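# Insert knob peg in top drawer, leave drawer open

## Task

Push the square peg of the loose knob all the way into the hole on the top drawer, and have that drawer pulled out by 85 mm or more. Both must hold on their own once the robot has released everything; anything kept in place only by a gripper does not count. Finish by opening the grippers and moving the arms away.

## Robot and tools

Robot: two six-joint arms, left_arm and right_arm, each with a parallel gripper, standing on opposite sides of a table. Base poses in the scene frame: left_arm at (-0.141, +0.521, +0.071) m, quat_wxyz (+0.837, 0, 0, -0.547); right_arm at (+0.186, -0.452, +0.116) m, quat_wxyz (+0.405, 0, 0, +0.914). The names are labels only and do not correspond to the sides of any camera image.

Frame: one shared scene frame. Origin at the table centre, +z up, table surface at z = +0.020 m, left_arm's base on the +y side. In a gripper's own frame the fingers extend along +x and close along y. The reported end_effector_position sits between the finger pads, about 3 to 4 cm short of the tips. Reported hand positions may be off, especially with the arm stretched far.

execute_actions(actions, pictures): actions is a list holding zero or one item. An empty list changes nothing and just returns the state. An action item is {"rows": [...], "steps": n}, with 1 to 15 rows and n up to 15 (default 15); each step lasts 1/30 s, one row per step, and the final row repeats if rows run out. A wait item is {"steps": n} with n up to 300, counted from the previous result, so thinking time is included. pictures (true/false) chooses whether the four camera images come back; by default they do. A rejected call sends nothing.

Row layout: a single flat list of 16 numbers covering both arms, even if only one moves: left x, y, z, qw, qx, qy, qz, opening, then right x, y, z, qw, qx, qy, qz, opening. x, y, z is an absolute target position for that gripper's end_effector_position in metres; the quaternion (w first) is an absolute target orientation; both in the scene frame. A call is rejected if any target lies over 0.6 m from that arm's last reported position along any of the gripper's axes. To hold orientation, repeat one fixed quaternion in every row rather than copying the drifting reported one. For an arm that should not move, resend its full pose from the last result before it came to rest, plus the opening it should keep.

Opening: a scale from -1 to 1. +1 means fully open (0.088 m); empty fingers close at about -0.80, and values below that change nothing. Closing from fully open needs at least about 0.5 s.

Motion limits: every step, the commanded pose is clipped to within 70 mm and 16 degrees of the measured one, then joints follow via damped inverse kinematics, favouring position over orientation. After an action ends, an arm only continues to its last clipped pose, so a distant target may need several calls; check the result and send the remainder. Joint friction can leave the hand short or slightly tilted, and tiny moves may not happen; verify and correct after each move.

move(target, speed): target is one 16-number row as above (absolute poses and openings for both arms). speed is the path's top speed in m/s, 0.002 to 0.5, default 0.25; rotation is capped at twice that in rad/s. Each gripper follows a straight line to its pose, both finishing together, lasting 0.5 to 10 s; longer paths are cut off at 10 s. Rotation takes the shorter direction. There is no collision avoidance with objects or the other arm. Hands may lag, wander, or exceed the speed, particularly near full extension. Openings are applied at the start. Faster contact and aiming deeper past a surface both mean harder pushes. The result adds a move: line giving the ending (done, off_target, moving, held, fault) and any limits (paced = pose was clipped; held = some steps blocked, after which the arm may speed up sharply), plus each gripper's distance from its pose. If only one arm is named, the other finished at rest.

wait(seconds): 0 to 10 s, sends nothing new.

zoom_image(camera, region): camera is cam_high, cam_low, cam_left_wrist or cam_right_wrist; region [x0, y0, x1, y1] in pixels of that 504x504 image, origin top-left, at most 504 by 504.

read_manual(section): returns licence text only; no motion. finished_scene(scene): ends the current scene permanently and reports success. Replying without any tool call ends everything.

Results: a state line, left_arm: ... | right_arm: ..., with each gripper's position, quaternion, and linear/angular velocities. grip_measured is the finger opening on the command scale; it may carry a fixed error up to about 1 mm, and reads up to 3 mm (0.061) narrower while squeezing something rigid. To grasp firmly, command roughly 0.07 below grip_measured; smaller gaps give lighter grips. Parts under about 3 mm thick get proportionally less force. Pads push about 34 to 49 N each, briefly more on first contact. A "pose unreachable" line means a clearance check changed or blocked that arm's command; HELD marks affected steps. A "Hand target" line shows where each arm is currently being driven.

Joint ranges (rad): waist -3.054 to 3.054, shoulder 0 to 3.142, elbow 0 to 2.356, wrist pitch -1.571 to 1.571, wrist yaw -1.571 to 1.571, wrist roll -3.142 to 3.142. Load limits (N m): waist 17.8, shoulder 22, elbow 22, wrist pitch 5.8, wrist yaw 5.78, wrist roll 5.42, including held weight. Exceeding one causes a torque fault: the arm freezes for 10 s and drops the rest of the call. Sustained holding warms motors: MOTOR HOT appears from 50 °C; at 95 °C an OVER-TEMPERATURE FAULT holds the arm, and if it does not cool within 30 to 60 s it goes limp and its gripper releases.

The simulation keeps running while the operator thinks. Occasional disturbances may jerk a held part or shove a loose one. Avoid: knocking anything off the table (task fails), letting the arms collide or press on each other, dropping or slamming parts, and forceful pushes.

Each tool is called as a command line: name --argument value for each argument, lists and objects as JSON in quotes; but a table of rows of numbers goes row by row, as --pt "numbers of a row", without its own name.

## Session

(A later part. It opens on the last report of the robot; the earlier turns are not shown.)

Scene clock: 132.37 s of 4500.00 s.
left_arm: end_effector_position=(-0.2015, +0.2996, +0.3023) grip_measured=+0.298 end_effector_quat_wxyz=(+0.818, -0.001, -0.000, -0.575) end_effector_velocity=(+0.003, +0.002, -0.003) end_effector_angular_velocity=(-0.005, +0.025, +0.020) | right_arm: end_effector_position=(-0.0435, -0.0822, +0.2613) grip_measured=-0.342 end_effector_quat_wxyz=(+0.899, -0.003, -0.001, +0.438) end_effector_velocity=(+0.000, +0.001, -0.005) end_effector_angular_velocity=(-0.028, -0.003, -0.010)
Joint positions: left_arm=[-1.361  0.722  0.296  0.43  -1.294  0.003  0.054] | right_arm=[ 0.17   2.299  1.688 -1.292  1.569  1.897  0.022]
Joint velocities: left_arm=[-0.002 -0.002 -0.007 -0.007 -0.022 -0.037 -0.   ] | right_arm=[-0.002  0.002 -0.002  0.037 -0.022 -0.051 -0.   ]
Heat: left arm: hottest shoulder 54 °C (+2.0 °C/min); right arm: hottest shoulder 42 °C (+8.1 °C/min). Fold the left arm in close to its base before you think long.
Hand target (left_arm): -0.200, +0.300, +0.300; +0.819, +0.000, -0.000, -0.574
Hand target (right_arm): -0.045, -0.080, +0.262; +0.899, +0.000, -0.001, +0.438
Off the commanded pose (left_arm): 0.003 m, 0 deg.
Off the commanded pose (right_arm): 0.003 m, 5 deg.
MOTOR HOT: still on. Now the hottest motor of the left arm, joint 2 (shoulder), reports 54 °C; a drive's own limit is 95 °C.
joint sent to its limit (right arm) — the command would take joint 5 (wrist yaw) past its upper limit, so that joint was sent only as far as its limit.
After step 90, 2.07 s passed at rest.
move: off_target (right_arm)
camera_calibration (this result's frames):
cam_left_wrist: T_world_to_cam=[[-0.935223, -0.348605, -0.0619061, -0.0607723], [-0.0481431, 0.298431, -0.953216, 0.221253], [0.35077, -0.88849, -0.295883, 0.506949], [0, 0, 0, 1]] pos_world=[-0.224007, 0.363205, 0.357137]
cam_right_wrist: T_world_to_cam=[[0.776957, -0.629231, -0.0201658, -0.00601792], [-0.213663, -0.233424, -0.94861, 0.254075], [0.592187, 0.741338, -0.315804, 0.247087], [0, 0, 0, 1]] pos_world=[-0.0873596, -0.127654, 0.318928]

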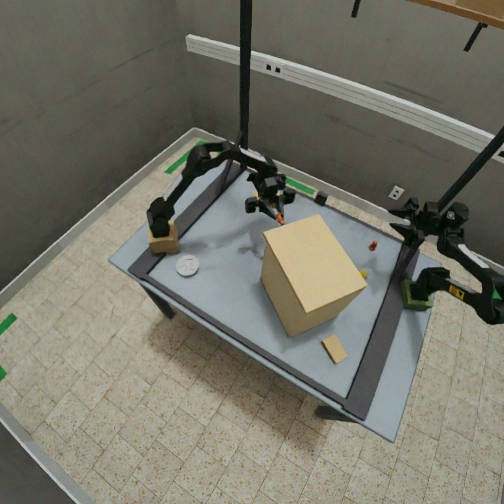

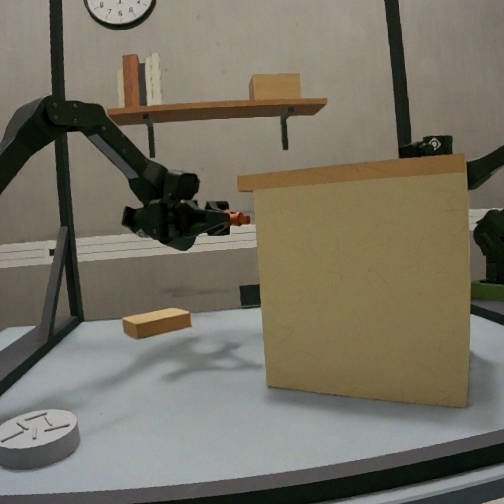

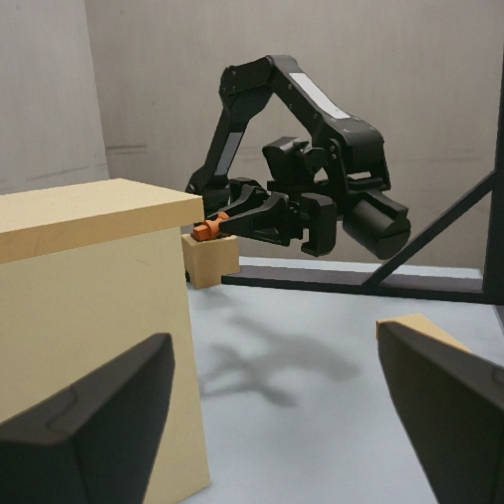

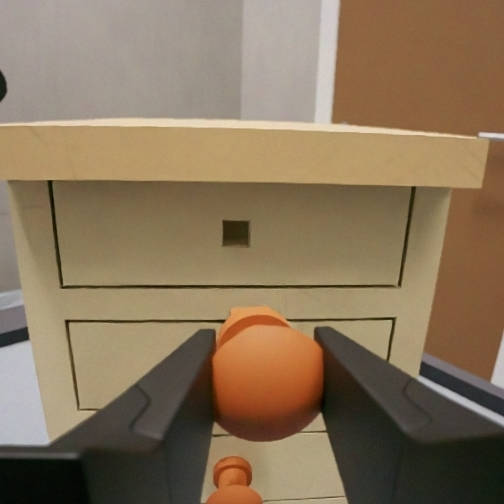

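move --target '[-0.2,0.3,0.3,0.819,0,0,-0.574,0.3,-0.1,-0.12,0.29,0.487,0.019,0.707,0.513,-0.44]' --speed 0.3

move --target '[-0.2,0.3,0.3,0.819,0,0,-0.574,0.3,-0.1,-0.12,0.29,0.358,-0.331,0.137,0.863,-0.44]' --speed 0.3

move --target '[-0.2,0.3,0.3,0.819,0,0,-0.574,0.3,-0.08,-0.12,0.27,0.643,0,0,0.766,-0.44]' --speed 0.3

move --target '[-0.2,0.073,0.175,0.936,-0.015,-0.033,-0.351,0.3,-0.045,-0.08,0.262,0.879,0,0,0.477,-0.44]' --speed 0.2

Scene clock: 146.93 s of 4500.00 s.
left_arm: end_effector_position=(-0.2015, +0.2996, +0.3023) grip_measured=+0.298 end_effector_quat_wxyz=(+0.818, -0.001, -0.000, -0.575) end_effector_velocity=(+0.000, +0.000, -0.002) end_effector_angular_velocity=(+0.007, -0.007, -0.005) | right_arm: end_effector_position=(-0.1014, -0.1192, +0.2875) grip_measured=-0.342 end_effector_quat_wxyz=(+0.489, +0.017, +0.706, +0.512) end_effector_velocity=(-0.000, -0.003, +0.001) end_effector_angular_velocity=(-0.015, +0.014, +0.009)
Joint positions: left_arm=[-1.361  0.722  0.296  0.43  -1.294  0.003  0.054] | right_arm=[-0.049  1.615  1.179 -0.305 -0.07   1.503  0.022]
Joint velocities: left_arm=[ 0.002 -0.007 -0.002 -0.022  0.007 -0.007 -0.   ] | right_arm=[-0.002 -0.007 -0.002 -0.007 -0.022  0.007 -0.   ]
Heat: left arm: hottest shoulder 48 °C (-8.0 °C/min); right arm: hottest shoulder 42 °C (+6.0 °C/min). Fold the left arm in close to its base before you think long.
Hand target (left_arm): -0.200, +0.300, +0.300; +0.819, -0.000, +0.000, -0.574
Hand target (right_arm): -0.099, -0.121, +0.289; +0.487, +0.020, +0.707, +0.512
Off the commanded pose (left_arm): 0.003 m, 0 deg.
Off the commanded pose (right_arm): 0.003 m, 0 deg.
MOTOR HOT: still on. Now the hottest motor of the left arm, joint 2 (shoulder), reports 48 °C; a drive's own limit is 95 °C.
After step 90, 8.23 s passed at rest.
move: done
camera_calibration (this result's frames):
cam_left_wrist: T_world_to_cam=[[-0.935223, -0.348605, -0.0619061, -0.0607723], [-0.0481431, 0.298431, -0.953216, 0.221253], [0.35077, -0.88849, -0.295883, 0.506949], [0, 0, 0, 1]] pos_world=[-0.224007, 0.363205, 0.357137]
cam_right_wrist: T_world_to_cam=[[0.466725, -0.501918, -0.72818, 0.203481], [-0.522848, -0.820658, 0.230543, -0.182435], [-0.7133, 0.273128, -0.645449, 0.223566], [0, 0, 0, 1]] pos_world=[-0.0308856, -0.108648, 0.334531]

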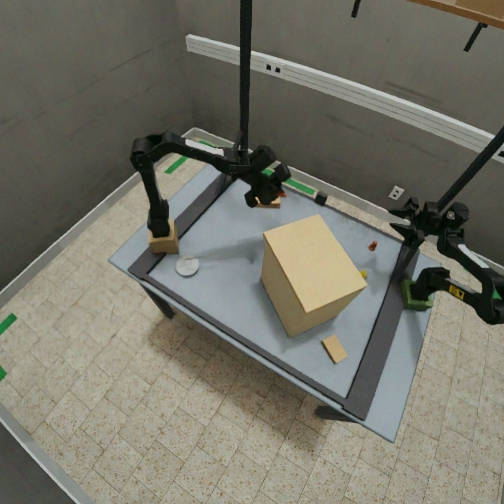

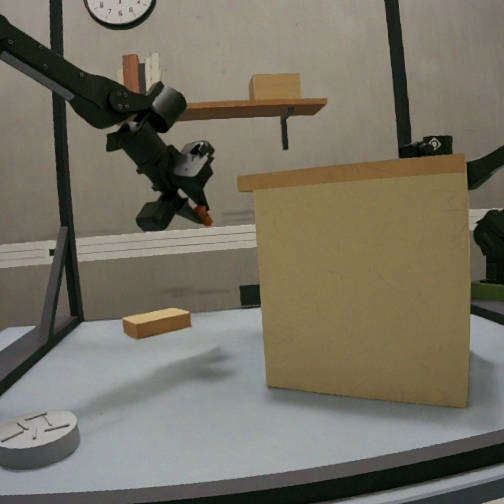

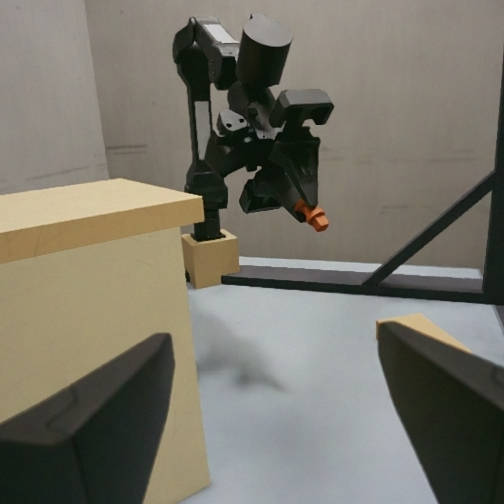

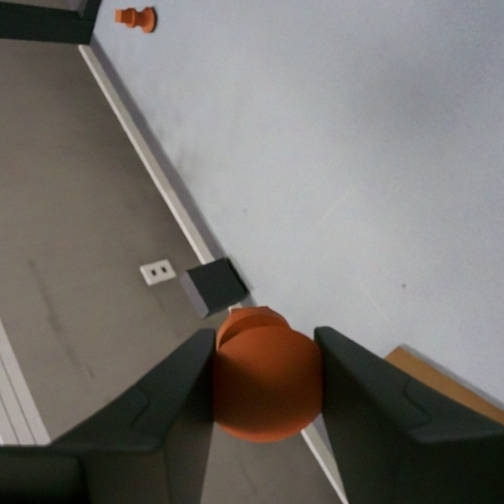

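Scene clock: 150.03 s of 4500.00 s.
left_arm: end_effector_position=(-0.2015, +0.2996, +0.3023) grip_measured=+0.298 end_effector_quat_wxyz=(+0.818, -0.001, -0.000, -0.575) end_effector_velocity=(+0.004, +0.001, -0.001) end_effector_angular_velocity=(+0.007, -0.013, +0.024) | right_arm: end_effector_position=(-0.1015, -0.1192, +0.2875) grip_measured=-0.342 end_effector_quat_wxyz=(+0.358, -0.333, +0.139, +0.861) end_effector_velocity=(-0.002, -0.001, +0.001) end_effector_angular_velocity=(+0.008, +0.005, +0.029)
Joint positions: left_arm=[-1.361  0.722  0.296  0.43  -1.294  0.003  0.054] | right_arm=[-0.05   1.615  1.179 -0.305 -0.071 -0.063  0.022]
Joint velocities: left_arm=[ 0.002 -0.002 -0.002 -0.007 -0.022  0.007 -0.   ] | right_arm=[-0.002 -0.002 -0.002  0.007 -0.022 -0.022 -0.   ]
Heat: left arm: hottest shoulder 47 °C (-10.1 °C/min); right arm: hottest shoulder 42 °C (+5.1 °C/min).
Hand target (left_arm): -0.200, +0.300, +0.300; +0.819, +0.000, +0.000, -0.574
Hand target (right_arm): -0.100, -0.120, +0.290; +0.358, -0.331, +0.137, +0.862
Off the commanded pose (left_arm): 0.003 m, 0 deg.
Off the commanded pose (right_arm): 0.003 m, 0 deg.
MOTOR HOT: cleared. Now the hottest motor of the left arm, joint 2 (shoulder), reports 47 °C.
move: done
camera_calibration (this result's frames):
cam_left_wrist: T_world_to_cam=[[-0.935223, -0.348605, -0.0619061, -0.0607723], [-0.0481431, 0.298431, -0.953216, 0.221253], [0.35077, -0.88849, -0.295883, 0.506949], [0, 0, 0, 1]] pos_world=[-0.224007, 0.363205, 0.357137]
cam_right_wrist: T_world_to_cam=[[0.73016, 0.683207, -0.00973041, 0.164973], [0.591956, -0.639622, -0.49038, 0.159456], [-0.341254, 0.352296, -0.871455, 0.335717], [0, 0, 0, 1]] pos_world=[-0.100282, -0.128991, 0.372362]

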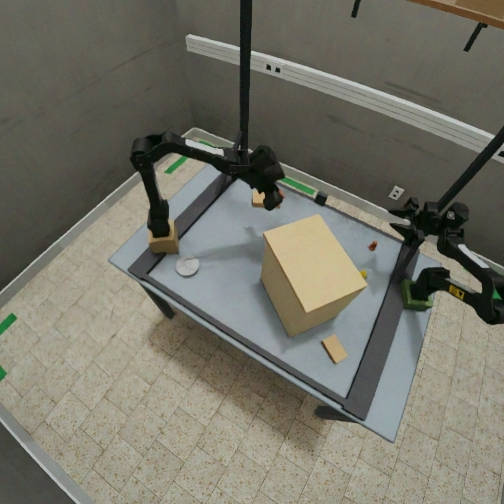

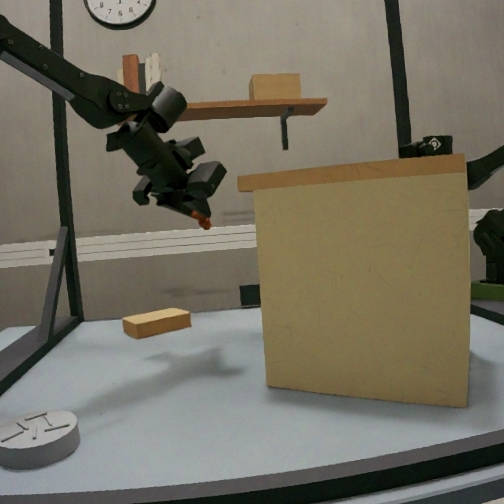

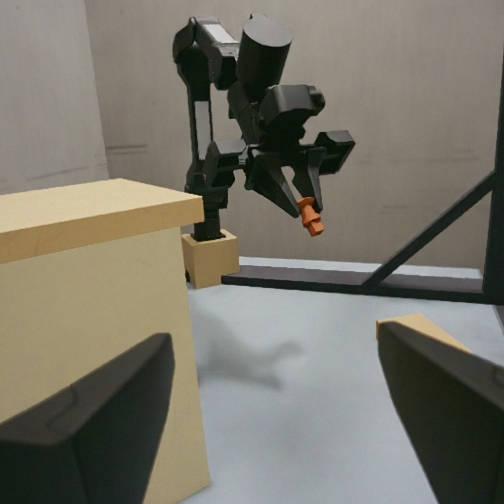

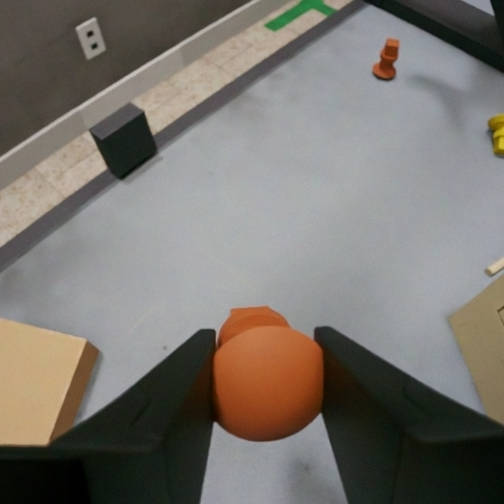

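Scene clock: 152.13 s of 4500.00 s.
left_arm: end_effector_position=(-0.2015, +0.2996, +0.3023) grip_measured=+0.298 end_effector_quat_wxyz=(+0.818, -0.001, -0.000, -0.575) end_effector_velocity=(-0.001, +0.000, -0.001) end_effector_angular_velocity=(+0.007, -0.013, -0.010) | right_arm: end_effector_position=(-0.0810, -0.1180, +0.2740) grip_measured=-0.342 end_effector_quat_wxyz=(+0.643, +0.005, +0.002, +0.766) end_effector_velocity=(+0.002, +0.001, -0.002) end_effector_angular_velocity=(+0.002, -0.024, -0.010)
Joint positions: left_arm=[-1.361  0.722  0.296  0.43  -1.294  0.003  0.054] | right_arm=[0.175 1.825 0.651 1.181 0.737 0.005 0.022]
Joint velocities: left_arm=[-0.002 -0.002 -0.002 -0.007  0.007  0.007  0.   ] | right_arm=[-0.002  0.007 -0.002  0.007  0.007 -0.022 -0.   ]
Heat: left arm: hottest shoulder 47 °C (-10.1 °C/min); right arm: hottest shoulder 41 °C (+4.0 °C/min).
Hand target (left_arm): -0.200, +0.300, +0.300; +0.819, +0.000, +0.000, -0.574
Hand target (right_arm): -0.080, -0.119, +0.270; +0.643, +0.000, +0.000, +0.766
Off the commanded pose (left_arm): 0.003 m, 0 deg.
Off the commanded pose (right_arm): 0.005 m, 1 deg.
move: done
camera_calibration (this result's frames):
cam_left_wrist: T_world_to_cam=[[-0.935223, -0.348605, -0.0619061, -0.0607723], [-0.0481431, 0.298431, -0.953216, 0.221253], [0.35077, -0.88849, -0.295883, 0.506949], [0, 0, 0, 1]] pos_world=[-0.224007, 0.363205, 0.357137]
cam_right_wrist: T_world_to_cam=[[0.986799, 0.157785, -0.0364913, 0.115169], [0.0145378, -0.31072, -0.95039, 0.259623], [-0.161296, 0.937314, -0.308912, 0.259995], [0, 0, 0, 1]] pos_world=[-0.0754869, -0.181199, 0.331262]

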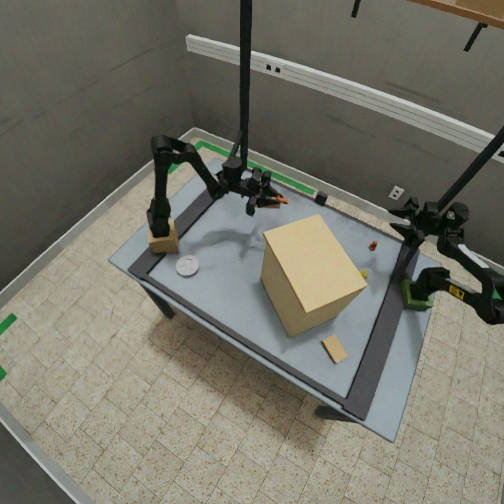

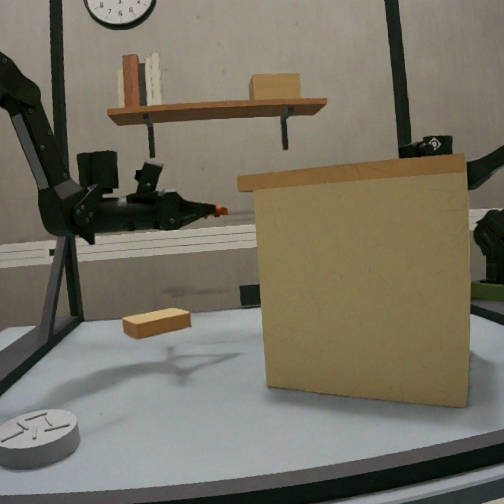

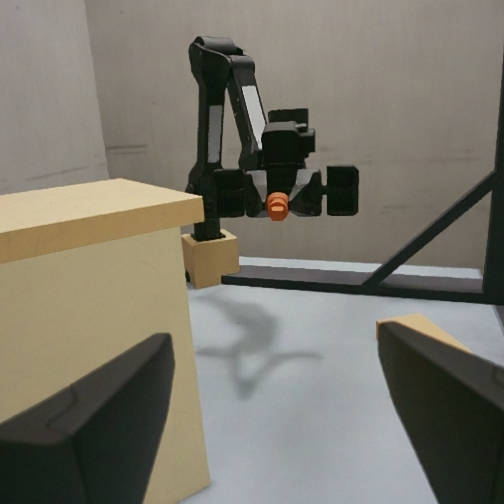

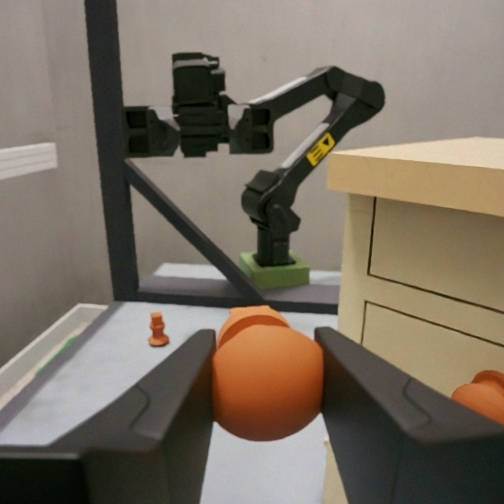

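Scene clock: 154.50 s of 4500.00 s.
left_arm: end_effector_position=(-0.1990, +0.0760, +0.1792) grip_measured=+0.298 end_effector_quat_wxyz=(+0.935, -0.019, -0.031, -0.354) end_effector_velocity=(-0.001, -0.001, -0.002) end_effector_angular_velocity=(-0.009, +0.004, +0.005) | right_arm: end_effector_position=(-0.0443, -0.0822, +0.2619) grip_measured=-0.342 end_effector_quat_wxyz=(+0.878, -0.002, -0.001, +0.480) end_effector_velocity=(-0.000, +0.001, +0.001) end_effector_angular_velocity=(-0.013, -0.020, +0.005)
Joint positions: left_arm=[-0.872  2.302  1.005  1.559 -1.296  0.24   0.054] | right_arm=[ 0.17   2.11   1.049  1.06   1.477 -0.004  0.022]
Joint velocities: left_arm=[-0.002  0.017  0.012  0.022 -0.007  0.007 -0.   ] | right_arm=[-0.002 -0.002  0.002 -0.007 -0.007 -0.022  0.   ]
Heat: left arm: hottest shoulder 46 °C (-12.1 °C/min); right arm: hottest shoulder 41 °C (+3.0 °C/min).
Hand target (left_arm): -0.198, +0.074, +0.175; +0.936, -0.014, -0.032, -0.351
Hand target (right_arm): -0.045, -0.080, +0.263; +0.879, +0.000, -0.000, +0.477
Off the commanded pose (left_arm): 0.005 m, 1 deg.
Off the commanded pose (right_arm): 0.002 m, 0 deg.
move: done
camera_calibration (this result's frames):
cam_left_wrist: T_world_to_cam=[[-0.651006, -0.757512, -0.0486486, -0.0587259], [-0.143159, 0.185465, -0.972167, 0.163846], [0.74545, -0.625922, -0.229183, 0.317602], [0, 0, 0, 1]] pos_world=[-0.251531, 0.123921, 0.229217]
cam_right_wrist: T_world_to_cam=[[0.832595, -0.553441, -0.022103, 0.00380016], [-0.191439, -0.250096, -0.949107, 0.254208], [0.519746, 0.794453, -0.314179, 0.248492], [0, 0, 0, 1]] pos_world=[-0.0836515, -0.131736, 0.319426]

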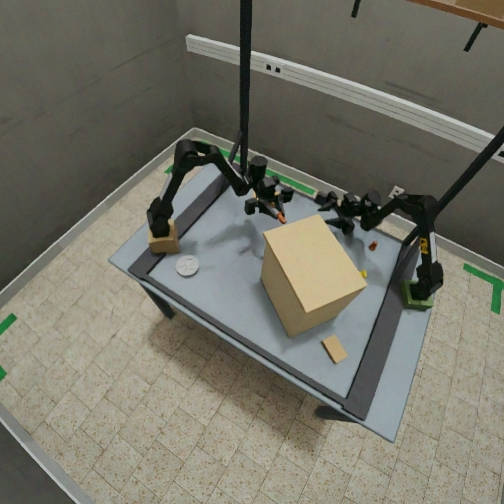

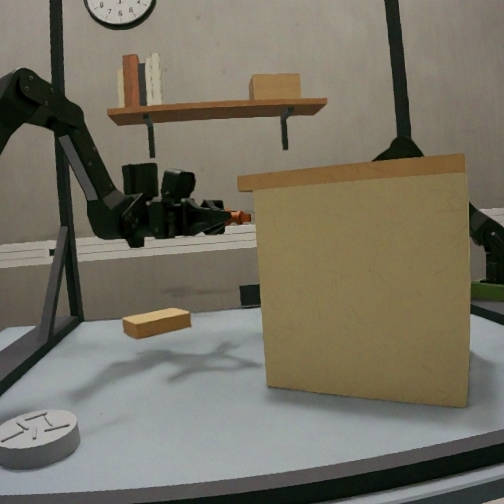

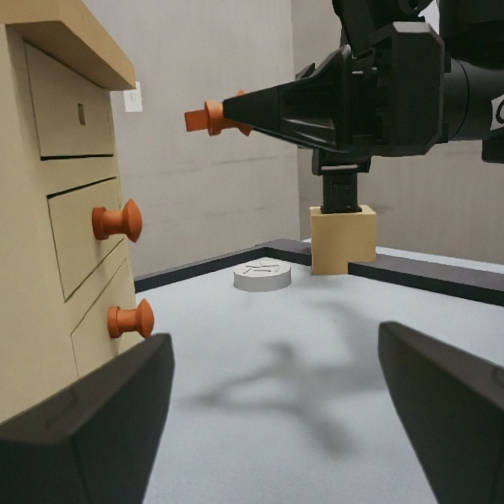

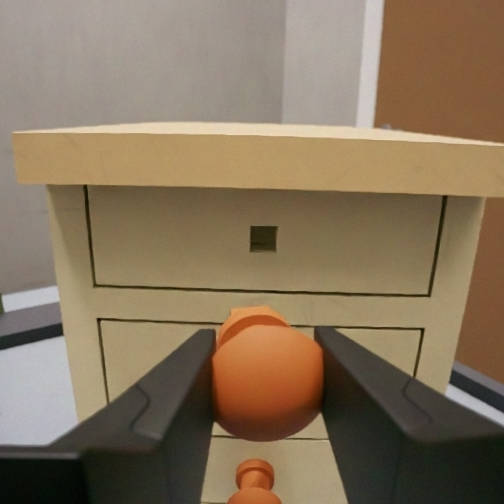

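move --target '[-0.2,0.073,0.175,0.936,-0.015,-0.033,-0.351,0.3,-0.0195,-0.043,0.265,0.879,0,0,0.477,-0.44]' --speed 0.05

zoom_image --camera "cam_left_wrist" --region '[30,60,230,180]'

zoom_image --camera "cam_right_wrist" --region '[190,230,330,350]'

Scene clock: 160.93 s of 4500.00 s.
left_arm: end_effector_position=(-0.1997, +0.0744, +0.1792) grip_measured=+0.298 end_effector_quat_wxyz=(+0.935, -0.019, -0.032, -0.352) end_effector_velocity=(+0.002, +0.000, +0.000) end_effector_angular_velocity=(+0.009, -0.004, +0.010) | right_arm: end_effector_position=(-0.0181, -0.0457, +0.2641) grip_measured=-0.342 end_effector_quat_wxyz=(+0.879, -0.004, -0.001, +0.477) end_effector_velocity=(-0.000, +0.001, -0.001) end_effector_angular_velocity=(-0.009, -0.011, +0.005)
Joint positions: left_arm=[-0.872  2.312  1.018  1.572 -1.298  0.255  0.054] | right_arm=[ 0.058  2.116  1.077  1.034  1.372 -0.003  0.022]
Joint velocities: left_arm=[ 0.002 -0.002  0.002 -0.007 -0.007  0.007 -0.   ] | right_arm=[-0.002  0.002  0.002 -0.007 -0.007 -0.007 -0.   ]
Heat: left arm: hottest shoulder 46 °C (-13.0 °C/min); right arm: hottest shoulder 41 °C (+2.0 °C/min).
Hand target (left_arm): -0.200, +0.073, +0.175; +0.936, -0.015, -0.033, -0.351
Hand target (right_arm): -0.020, -0.043, +0.265; +0.879, +0.000, +0.000, +0.477
Off the commanded pose (left_arm): 0.004 m, 0 deg.
Off the commanded pose (right_arm): 0.003 m, 0 deg.
After step 90, 2.17 s passed at rest.
move: done
camera_calibration (this result's frames):
cam_left_wrist: T_world_to_cam=[[-0.648389, -0.759735, -0.0489214, -0.0596791], [-0.141153, 0.183114, -0.972906, 0.164682], [0.748109, -0.623916, -0.225968, 0.316892], [0, 0, 0, 1]] pos_world=[-0.252519, 0.122218, 0.228908]
cam_right_wrist: T_world_to_cam=[[0.828827, -0.559204, -0.0183779, 0.000883734], [-0.190735, -0.251515, -0.948873, 0.270359], [0.525991, 0.789957, -0.315122, 0.206702], [0, 0, 0, 1]] pos_world=[-0.0578892, -0.0947925, 0.321689]

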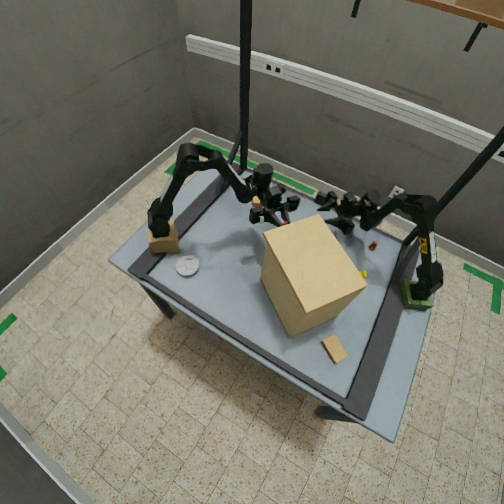

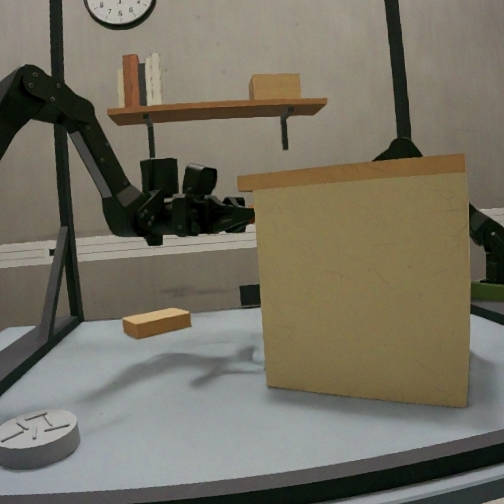

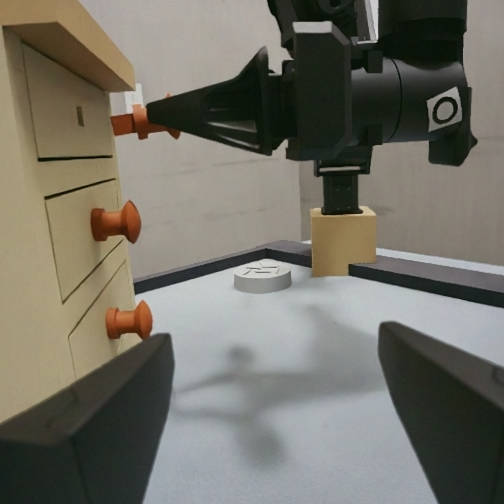

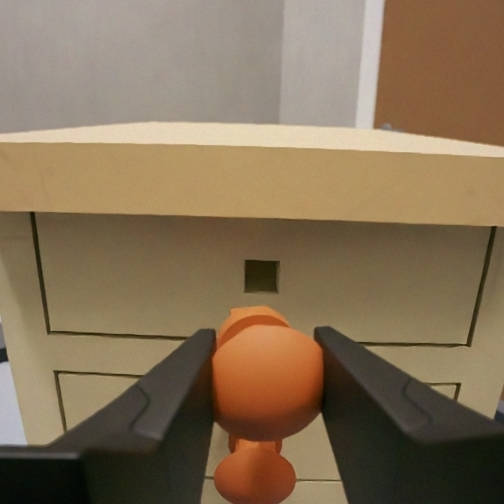

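Region (30, 60, 230, 180) of cam_left_wrist's 504x504 image, scaled by 2.520, with more detail than that image has; it fills the top 302 rows of this view, and the rest is white.

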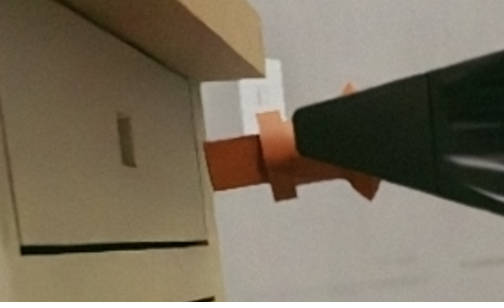

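Region (190, 230, 330, 350) of cam_right_wrist's 504x504 image, scaled by 3.600, with more detail than that image has; it fills the top 432 rows of this view, and the rest is white.

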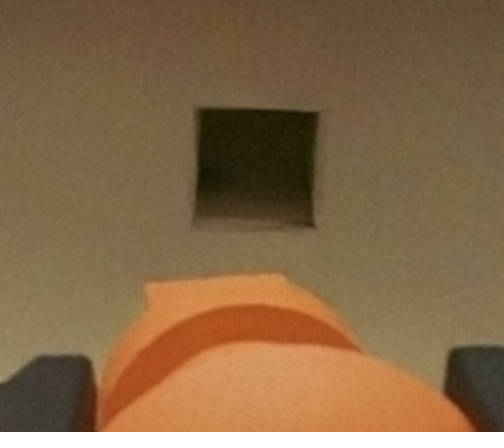

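move --target '[-0.2,0.073,0.175,0.936,-0.015,-0.033,-0.351,0.3,-0.0185,-0.0455,0.271,0.8933,0.0507,-0.004,0.4466,-0.44]' --speed 0.02

zoom_image --camera "cam_left_wrist" --region '[30,60,230,180]'

zoom_image --camera "cam_right_wrist" --region '[190,230,330,350]'

Scene clock: 176.07 s of 4500.00 s.
left_arm: end_effector_position=(-0.1997, +0.0745, +0.1792) grip_measured=+0.298 end_effector_quat_wxyz=(+0.935, -0.019, -0.032, -0.352) end_effector_velocity=(-0.002, +0.001, -0.001) end_effector_angular_velocity=(+0.013, -0.006, +0.000) | right_arm: end_effector_position=(-0.0161, -0.0462, +0.2702) grip_measured=-0.342 end_effector_quat_wxyz=(+0.893, +0.047, -0.004, +0.447) end_effector_velocity=(+0.002, -0.000, +0.002) end_effector_angular_velocity=(+0.001, -0.007, -0.013)
Joint positions: left_arm=[-0.872  2.312  1.018  1.572 -1.299  0.255  0.054] | right_arm=[ 0.059  2.224  1.126  1.46   1.431 -0.279  0.022]
Joint velocities: left_arm=[-0.007 -0.002 -0.002 -0.007 -0.007  0.007 -0.   ] | right_arm=[-0.002  0.012  0.007  0.066  0.007 -0.066 -0.   ]
Heat: left arm: hottest shoulder 46 °C (-16.2 °C/min); right arm: hottest shoulder 40 °C (-1.0 °C/min).
Hand target (left_arm): -0.200, +0.073, +0.175; +0.936, -0.015, -0.033, -0.351
Hand target (right_arm): -0.019, -0.045, +0.271; +0.893, +0.050, -0.003, +0.447
Off the commanded pose (left_arm): 0.004 m, 0 deg.
Off the commanded pose (right_arm): 0.003 m, 0 deg.
After step 90, 8.70 s passed at rest.
move: done
camera_calibration (this result's frames):
cam_left_wrist: T_world_to_cam=[[-0.64809, -0.759992, -0.0489064, -0.0595355], [-0.141236, 0.183048, -0.972906, 0.164691], [0.748353, -0.623623, -0.22597, 0.316925], [0, 0, 0, 1]] pos_world=[-0.252495, 0.122249, 0.228932]
cam_right_wrist: T_world_to_cam=[[0.788136, -0.606184, -0.106694, 0.0201337], [-0.244934, -0.149856, -0.957889, 0.282591], [0.564668, 0.781079, -0.266582, 0.195062], [0, 0, 0, 1]] pos_world=[-0.056797, -0.0978059, 0.324839]

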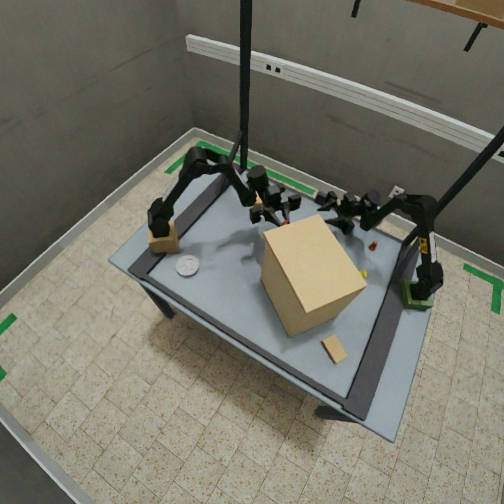

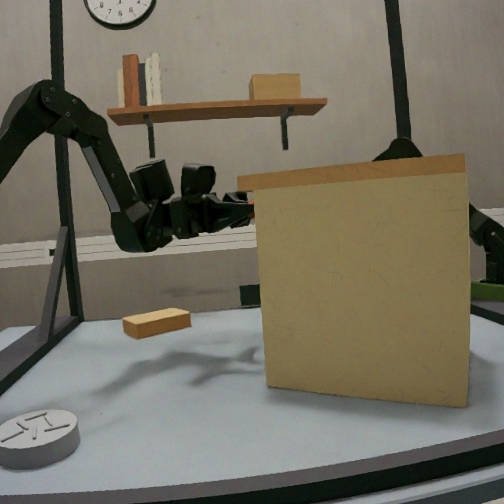

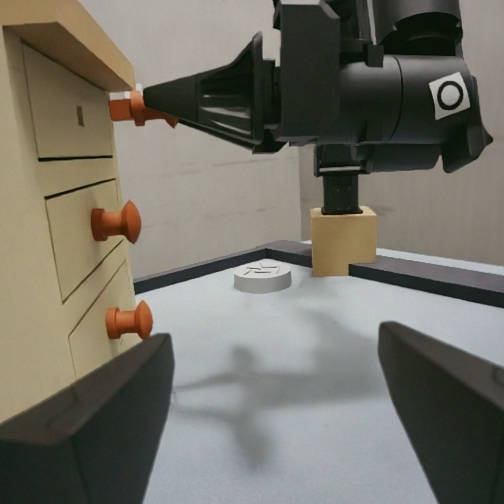

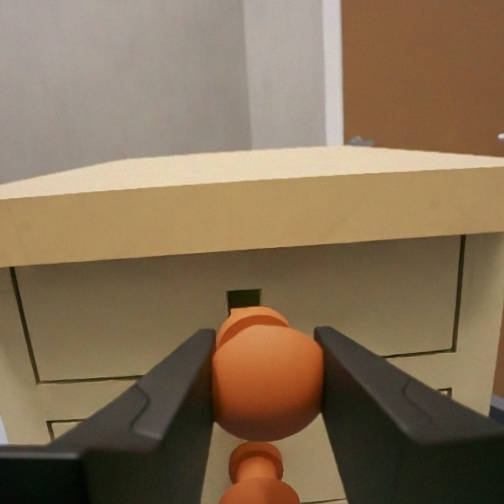

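Region (30, 60, 230, 180) of cam_left_wrist's 504x504 image, scaled by 2.520, with more detail than that image has; it fills the top 302 rows of this view, and the rest is white.

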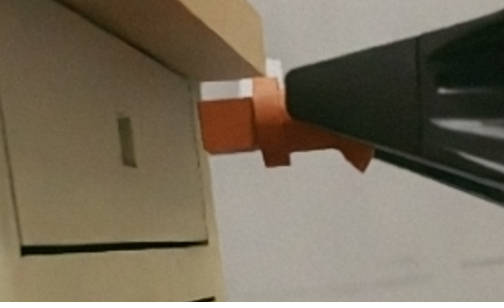

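Region (190, 230, 330, 350) of cam_right_wrist's 504x504 image, scaled by 3.600, with more detail than that image has; it fills the top 432 rows of this view, and the rest is white.

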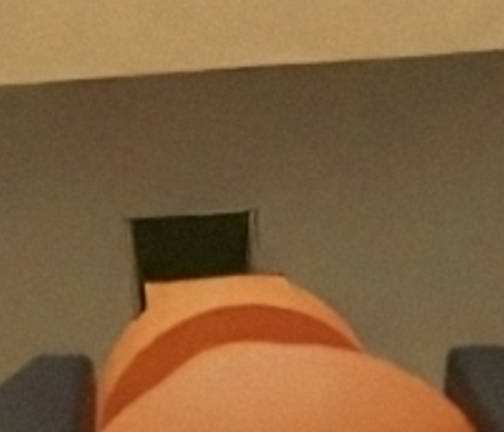

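move --target '[-0.2,0.073,0.175,0.936,-0.015,-0.033,-0.351,0.3,-0.0125,-0.035,0.271,0.888,0.0429,0.012,0.457,-0.44]' --speed 0.02

zoom_image --camera "cam_left_wrist" --region '[30,60,230,180]'

zoom_image --camera "cam_right_wrist" --region '[190,230,330,350]'

Scene clock: 187.30 s of 4500.00 s.
left_arm: end_effector_position=(-0.1997, +0.0744, +0.1793) grip_measured=+0.298 end_effector_quat_wxyz=(+0.935, -0.019, -0.032, -0.352) end_effector_velocity=(-0.000, +0.002, -0.003) end_effector_angular_velocity=(+0.019, -0.005, +0.004) | right_arm: end_effector_position=(-0.0137, -0.0352, +0.2658) grip_measured=-0.342 end_effector_quat_wxyz=(+0.889, +0.037, +0.009, +0.457) end_effector_velocity=(-0.001, +0.002, -0.001) end_effector_angular_velocity=(-0.025, -0.011, +0.021)
Joint positions: left_arm=[-0.872  2.312  1.018  1.572 -1.299  0.255  0.054] | right_arm=[ 0.035  2.172  1.127  1.149  1.393 -0.029  0.022]
Joint velocities: left_arm=[-0.002 -0.002 -0.007 -0.022 -0.007 -0.007 -0.   ] | right_arm=[-0.002 -0.022 -0.002 -0.11  -0.022  0.066  0.   ]
Heat: left arm: hottest shoulder 46 °C (-11.1 °C/min); right arm: hottest shoulder 40 °C (-2.0 °C/min).
Hand target (left_arm): -0.200, +0.073, +0.175; +0.936, -0.015, -0.033, -0.351
Hand target (right_arm): -0.012, -0.035, +0.271; +0.888, +0.043, +0.011, +0.457
Off the commanded pose (left_arm): 0.005 m, 1 deg.
Off the commanded pose (right_arm): 0.005 m, 1 deg.
After step 90, 7.00 s passed at rest.
move: done
camera_calibration (this result's frames):
cam_left_wrist: T_world_to_cam=[[-0.648098, -0.760009, -0.048537, -0.0596678], [-0.1414, 0.182715, -0.972945, 0.164782], [0.748315, -0.6237, -0.225883, 0.31691], [0, 0, 0, 1]] pos_world=[-0.252519, 0.122201, 0.229012]
cam_right_wrist: T_world_to_cam=[[0.799839, -0.591711, -0.100676, 0.0235123], [-0.254334, -0.18219, -0.949801, 0.277253], [0.543665, 0.785293, -0.296215, 0.191652], [0, 0, 0, 1]] pos_world=[-0.0524859, -0.0860778, 0.322472]

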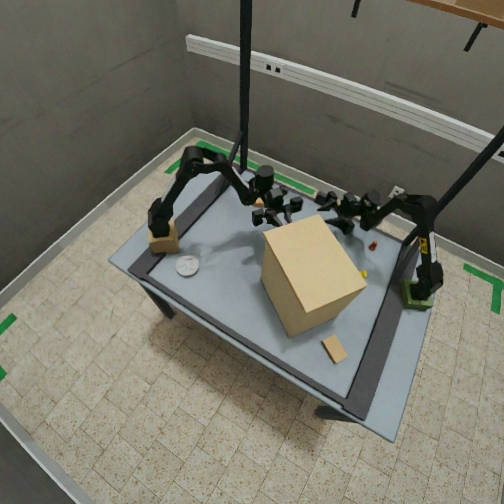

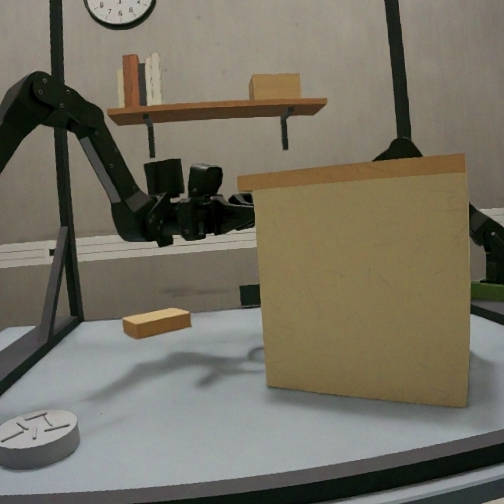

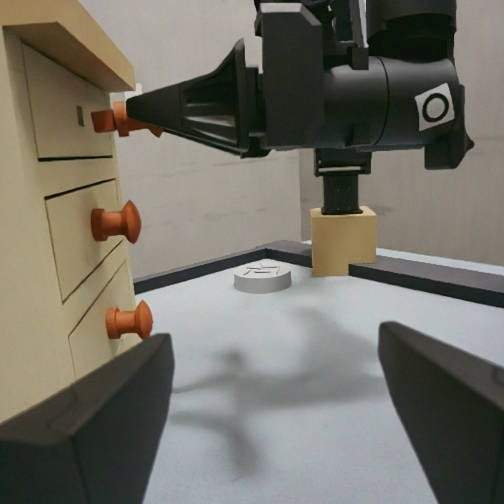

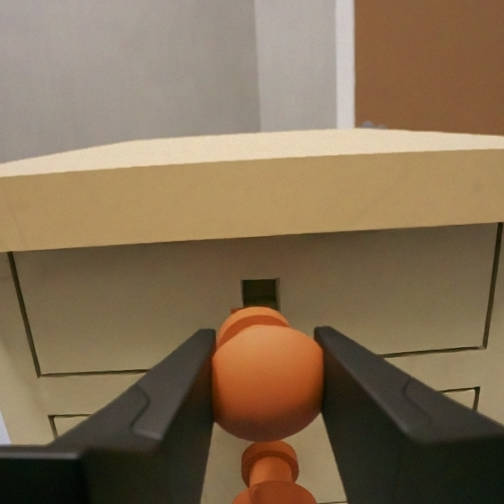

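Region (30, 60, 230, 180) of cam_left_wrist's 504x504 image, scaled by 2.520, with more detail than that image has; it fills the top 302 rows of this view, and the rest is white.

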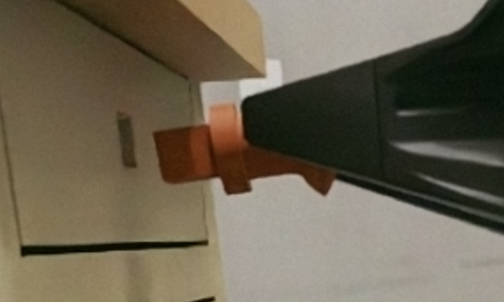

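Region (190, 230, 330, 350) of cam_right_wrist's 504x504 image, scaled by 3.600, with more detail than that image has; it fills the top 432 rows of this view, and the rest is white.

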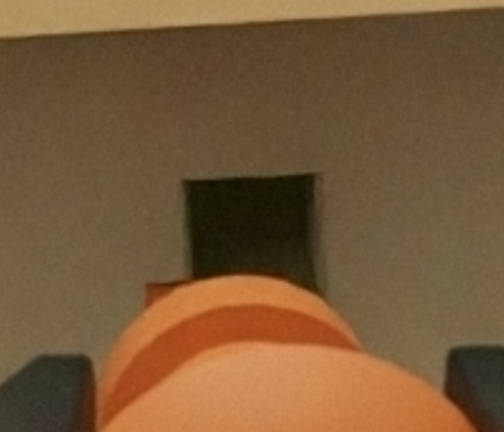

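move --target '[-0.2,0.073,0.175,0.936,-0.015,-0.033,-0.351,0.3,-0.0100,-0.0378,0.275,0.888,0.0429,0.012,0.457,-0.44]' --speed 0.01

zoom_image --camera "cam_left_wrist" --region '[30,60,230,180]'

zoom_image --camera "cam_right_wrist" --region '[190,230,330,350]'

Scene clock: 193.67 s of 4500.00 s.
left_arm: end_effector_position=(-0.1997, +0.0744, +0.1793) grip_measured=+0.298 end_effector_quat_wxyz=(+0.935, -0.019, -0.032, -0.352) end_effector_velocity=(-0.000, +0.001, -0.001) end_effector_angular_velocity=(+0.013, -0.006, +0.005) | right_arm: end_effector_position=(-0.0121, -0.0368, +0.2718) grip_measured=-0.342 end_effector_quat_wxyz=(+0.889, +0.040, +0.011, +0.457) end_effector_velocity=(+0.001, +0.000, -0.001) end_effector_angular_velocity=(-0.028, -0.034, +0.004)
Joint positions: left_arm=[-0.872  2.312  1.018  1.572 -1.299  0.255  0.054] | right_arm=[ 0.035  2.147  1.119  1.127  1.392 -0.016  0.022]
Joint velocities: left_arm=[-0.002 -0.002 -0.002 -0.007 -0.007  0.007 -0.   ] | right_arm=[-0.002 -0.007 -0.007 -0.022 -0.007 -0.022 -0.   ]
Heat: left arm: hottest shoulder 46 °C (-7.1 °C/min); right arm: hottest shoulder 41 °C (-1.0 °C/min).
Hand target (left_arm): -0.200, +0.073, +0.175; +0.936, -0.015, -0.033, -0.351
Hand target (right_arm): -0.010, -0.038, +0.275; +0.888, +0.043, +0.012, +0.457
Off the commanded pose (left_arm): 0.005 m, 1 deg.
Off the commanded pose (right_arm): 0.004 m, 0 deg.
After step 90, 2.10 s passed at rest.
move: done
camera_calibration (this result's frames):
cam_left_wrist: T_world_to_cam=[[-0.648098, -0.760009, -0.048537, -0.0596678], [-0.1414, 0.182715, -0.972945, 0.164782], [0.748315, -0.6237, -0.225883, 0.31691], [0, 0, 0, 1]] pos_world=[-0.252519, 0.122201, 0.229012]
cam_right_wrist: T_world_to_cam=[[0.799719, -0.590521, -0.108323, 0.0240394], [-0.260611, -0.178905, -0.948723, 0.282753], [0.540862, 0.786942, -0.29697, 0.194076], [0, 0, 0, 1]] pos_world=[-0.0505048, -0.0879452, 0.328493]

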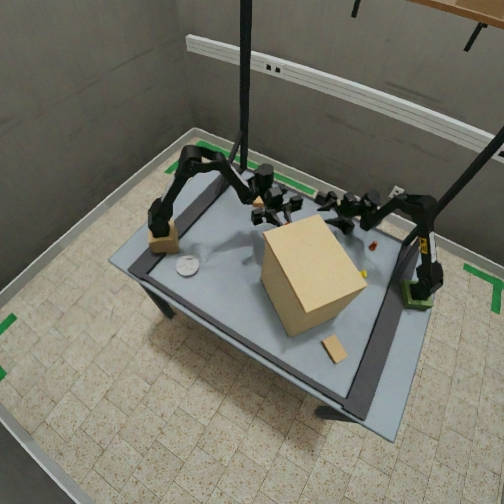

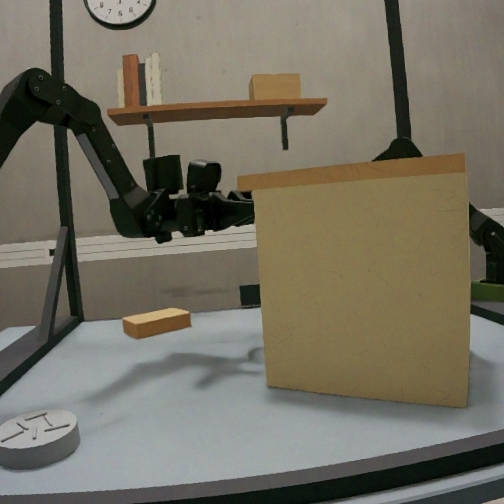

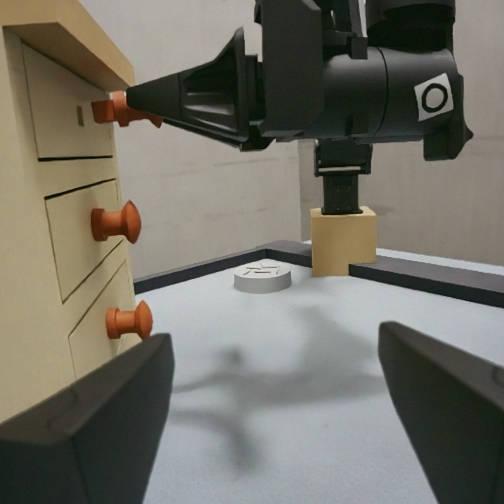

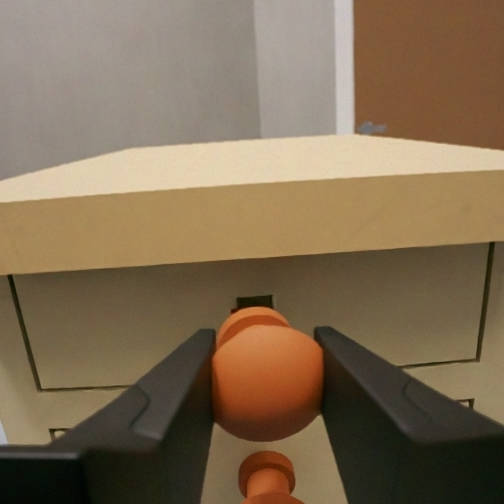

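Region (30, 60, 230, 180) of cam_left_wrist's 504x504 image, scaled by 2.520, with more detail than that image has; it fills the top 302 rows of this view, and the rest is white.

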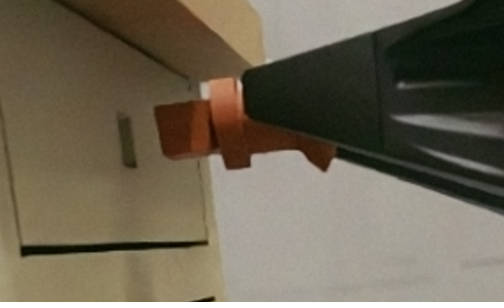

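Region (190, 230, 330, 350) of cam_right_wrist's 504x504 image, scaled by 3.600, with more detail than that image has; it fills the top 432 rows of this view, and the rest is white.

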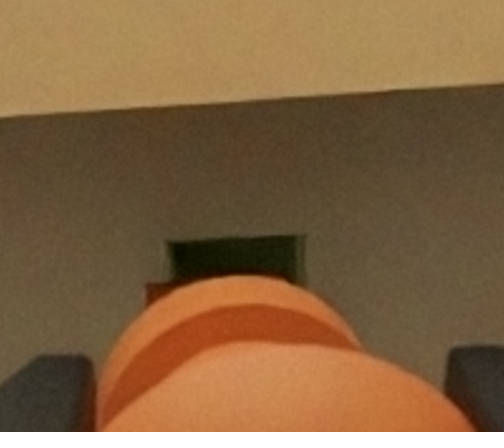

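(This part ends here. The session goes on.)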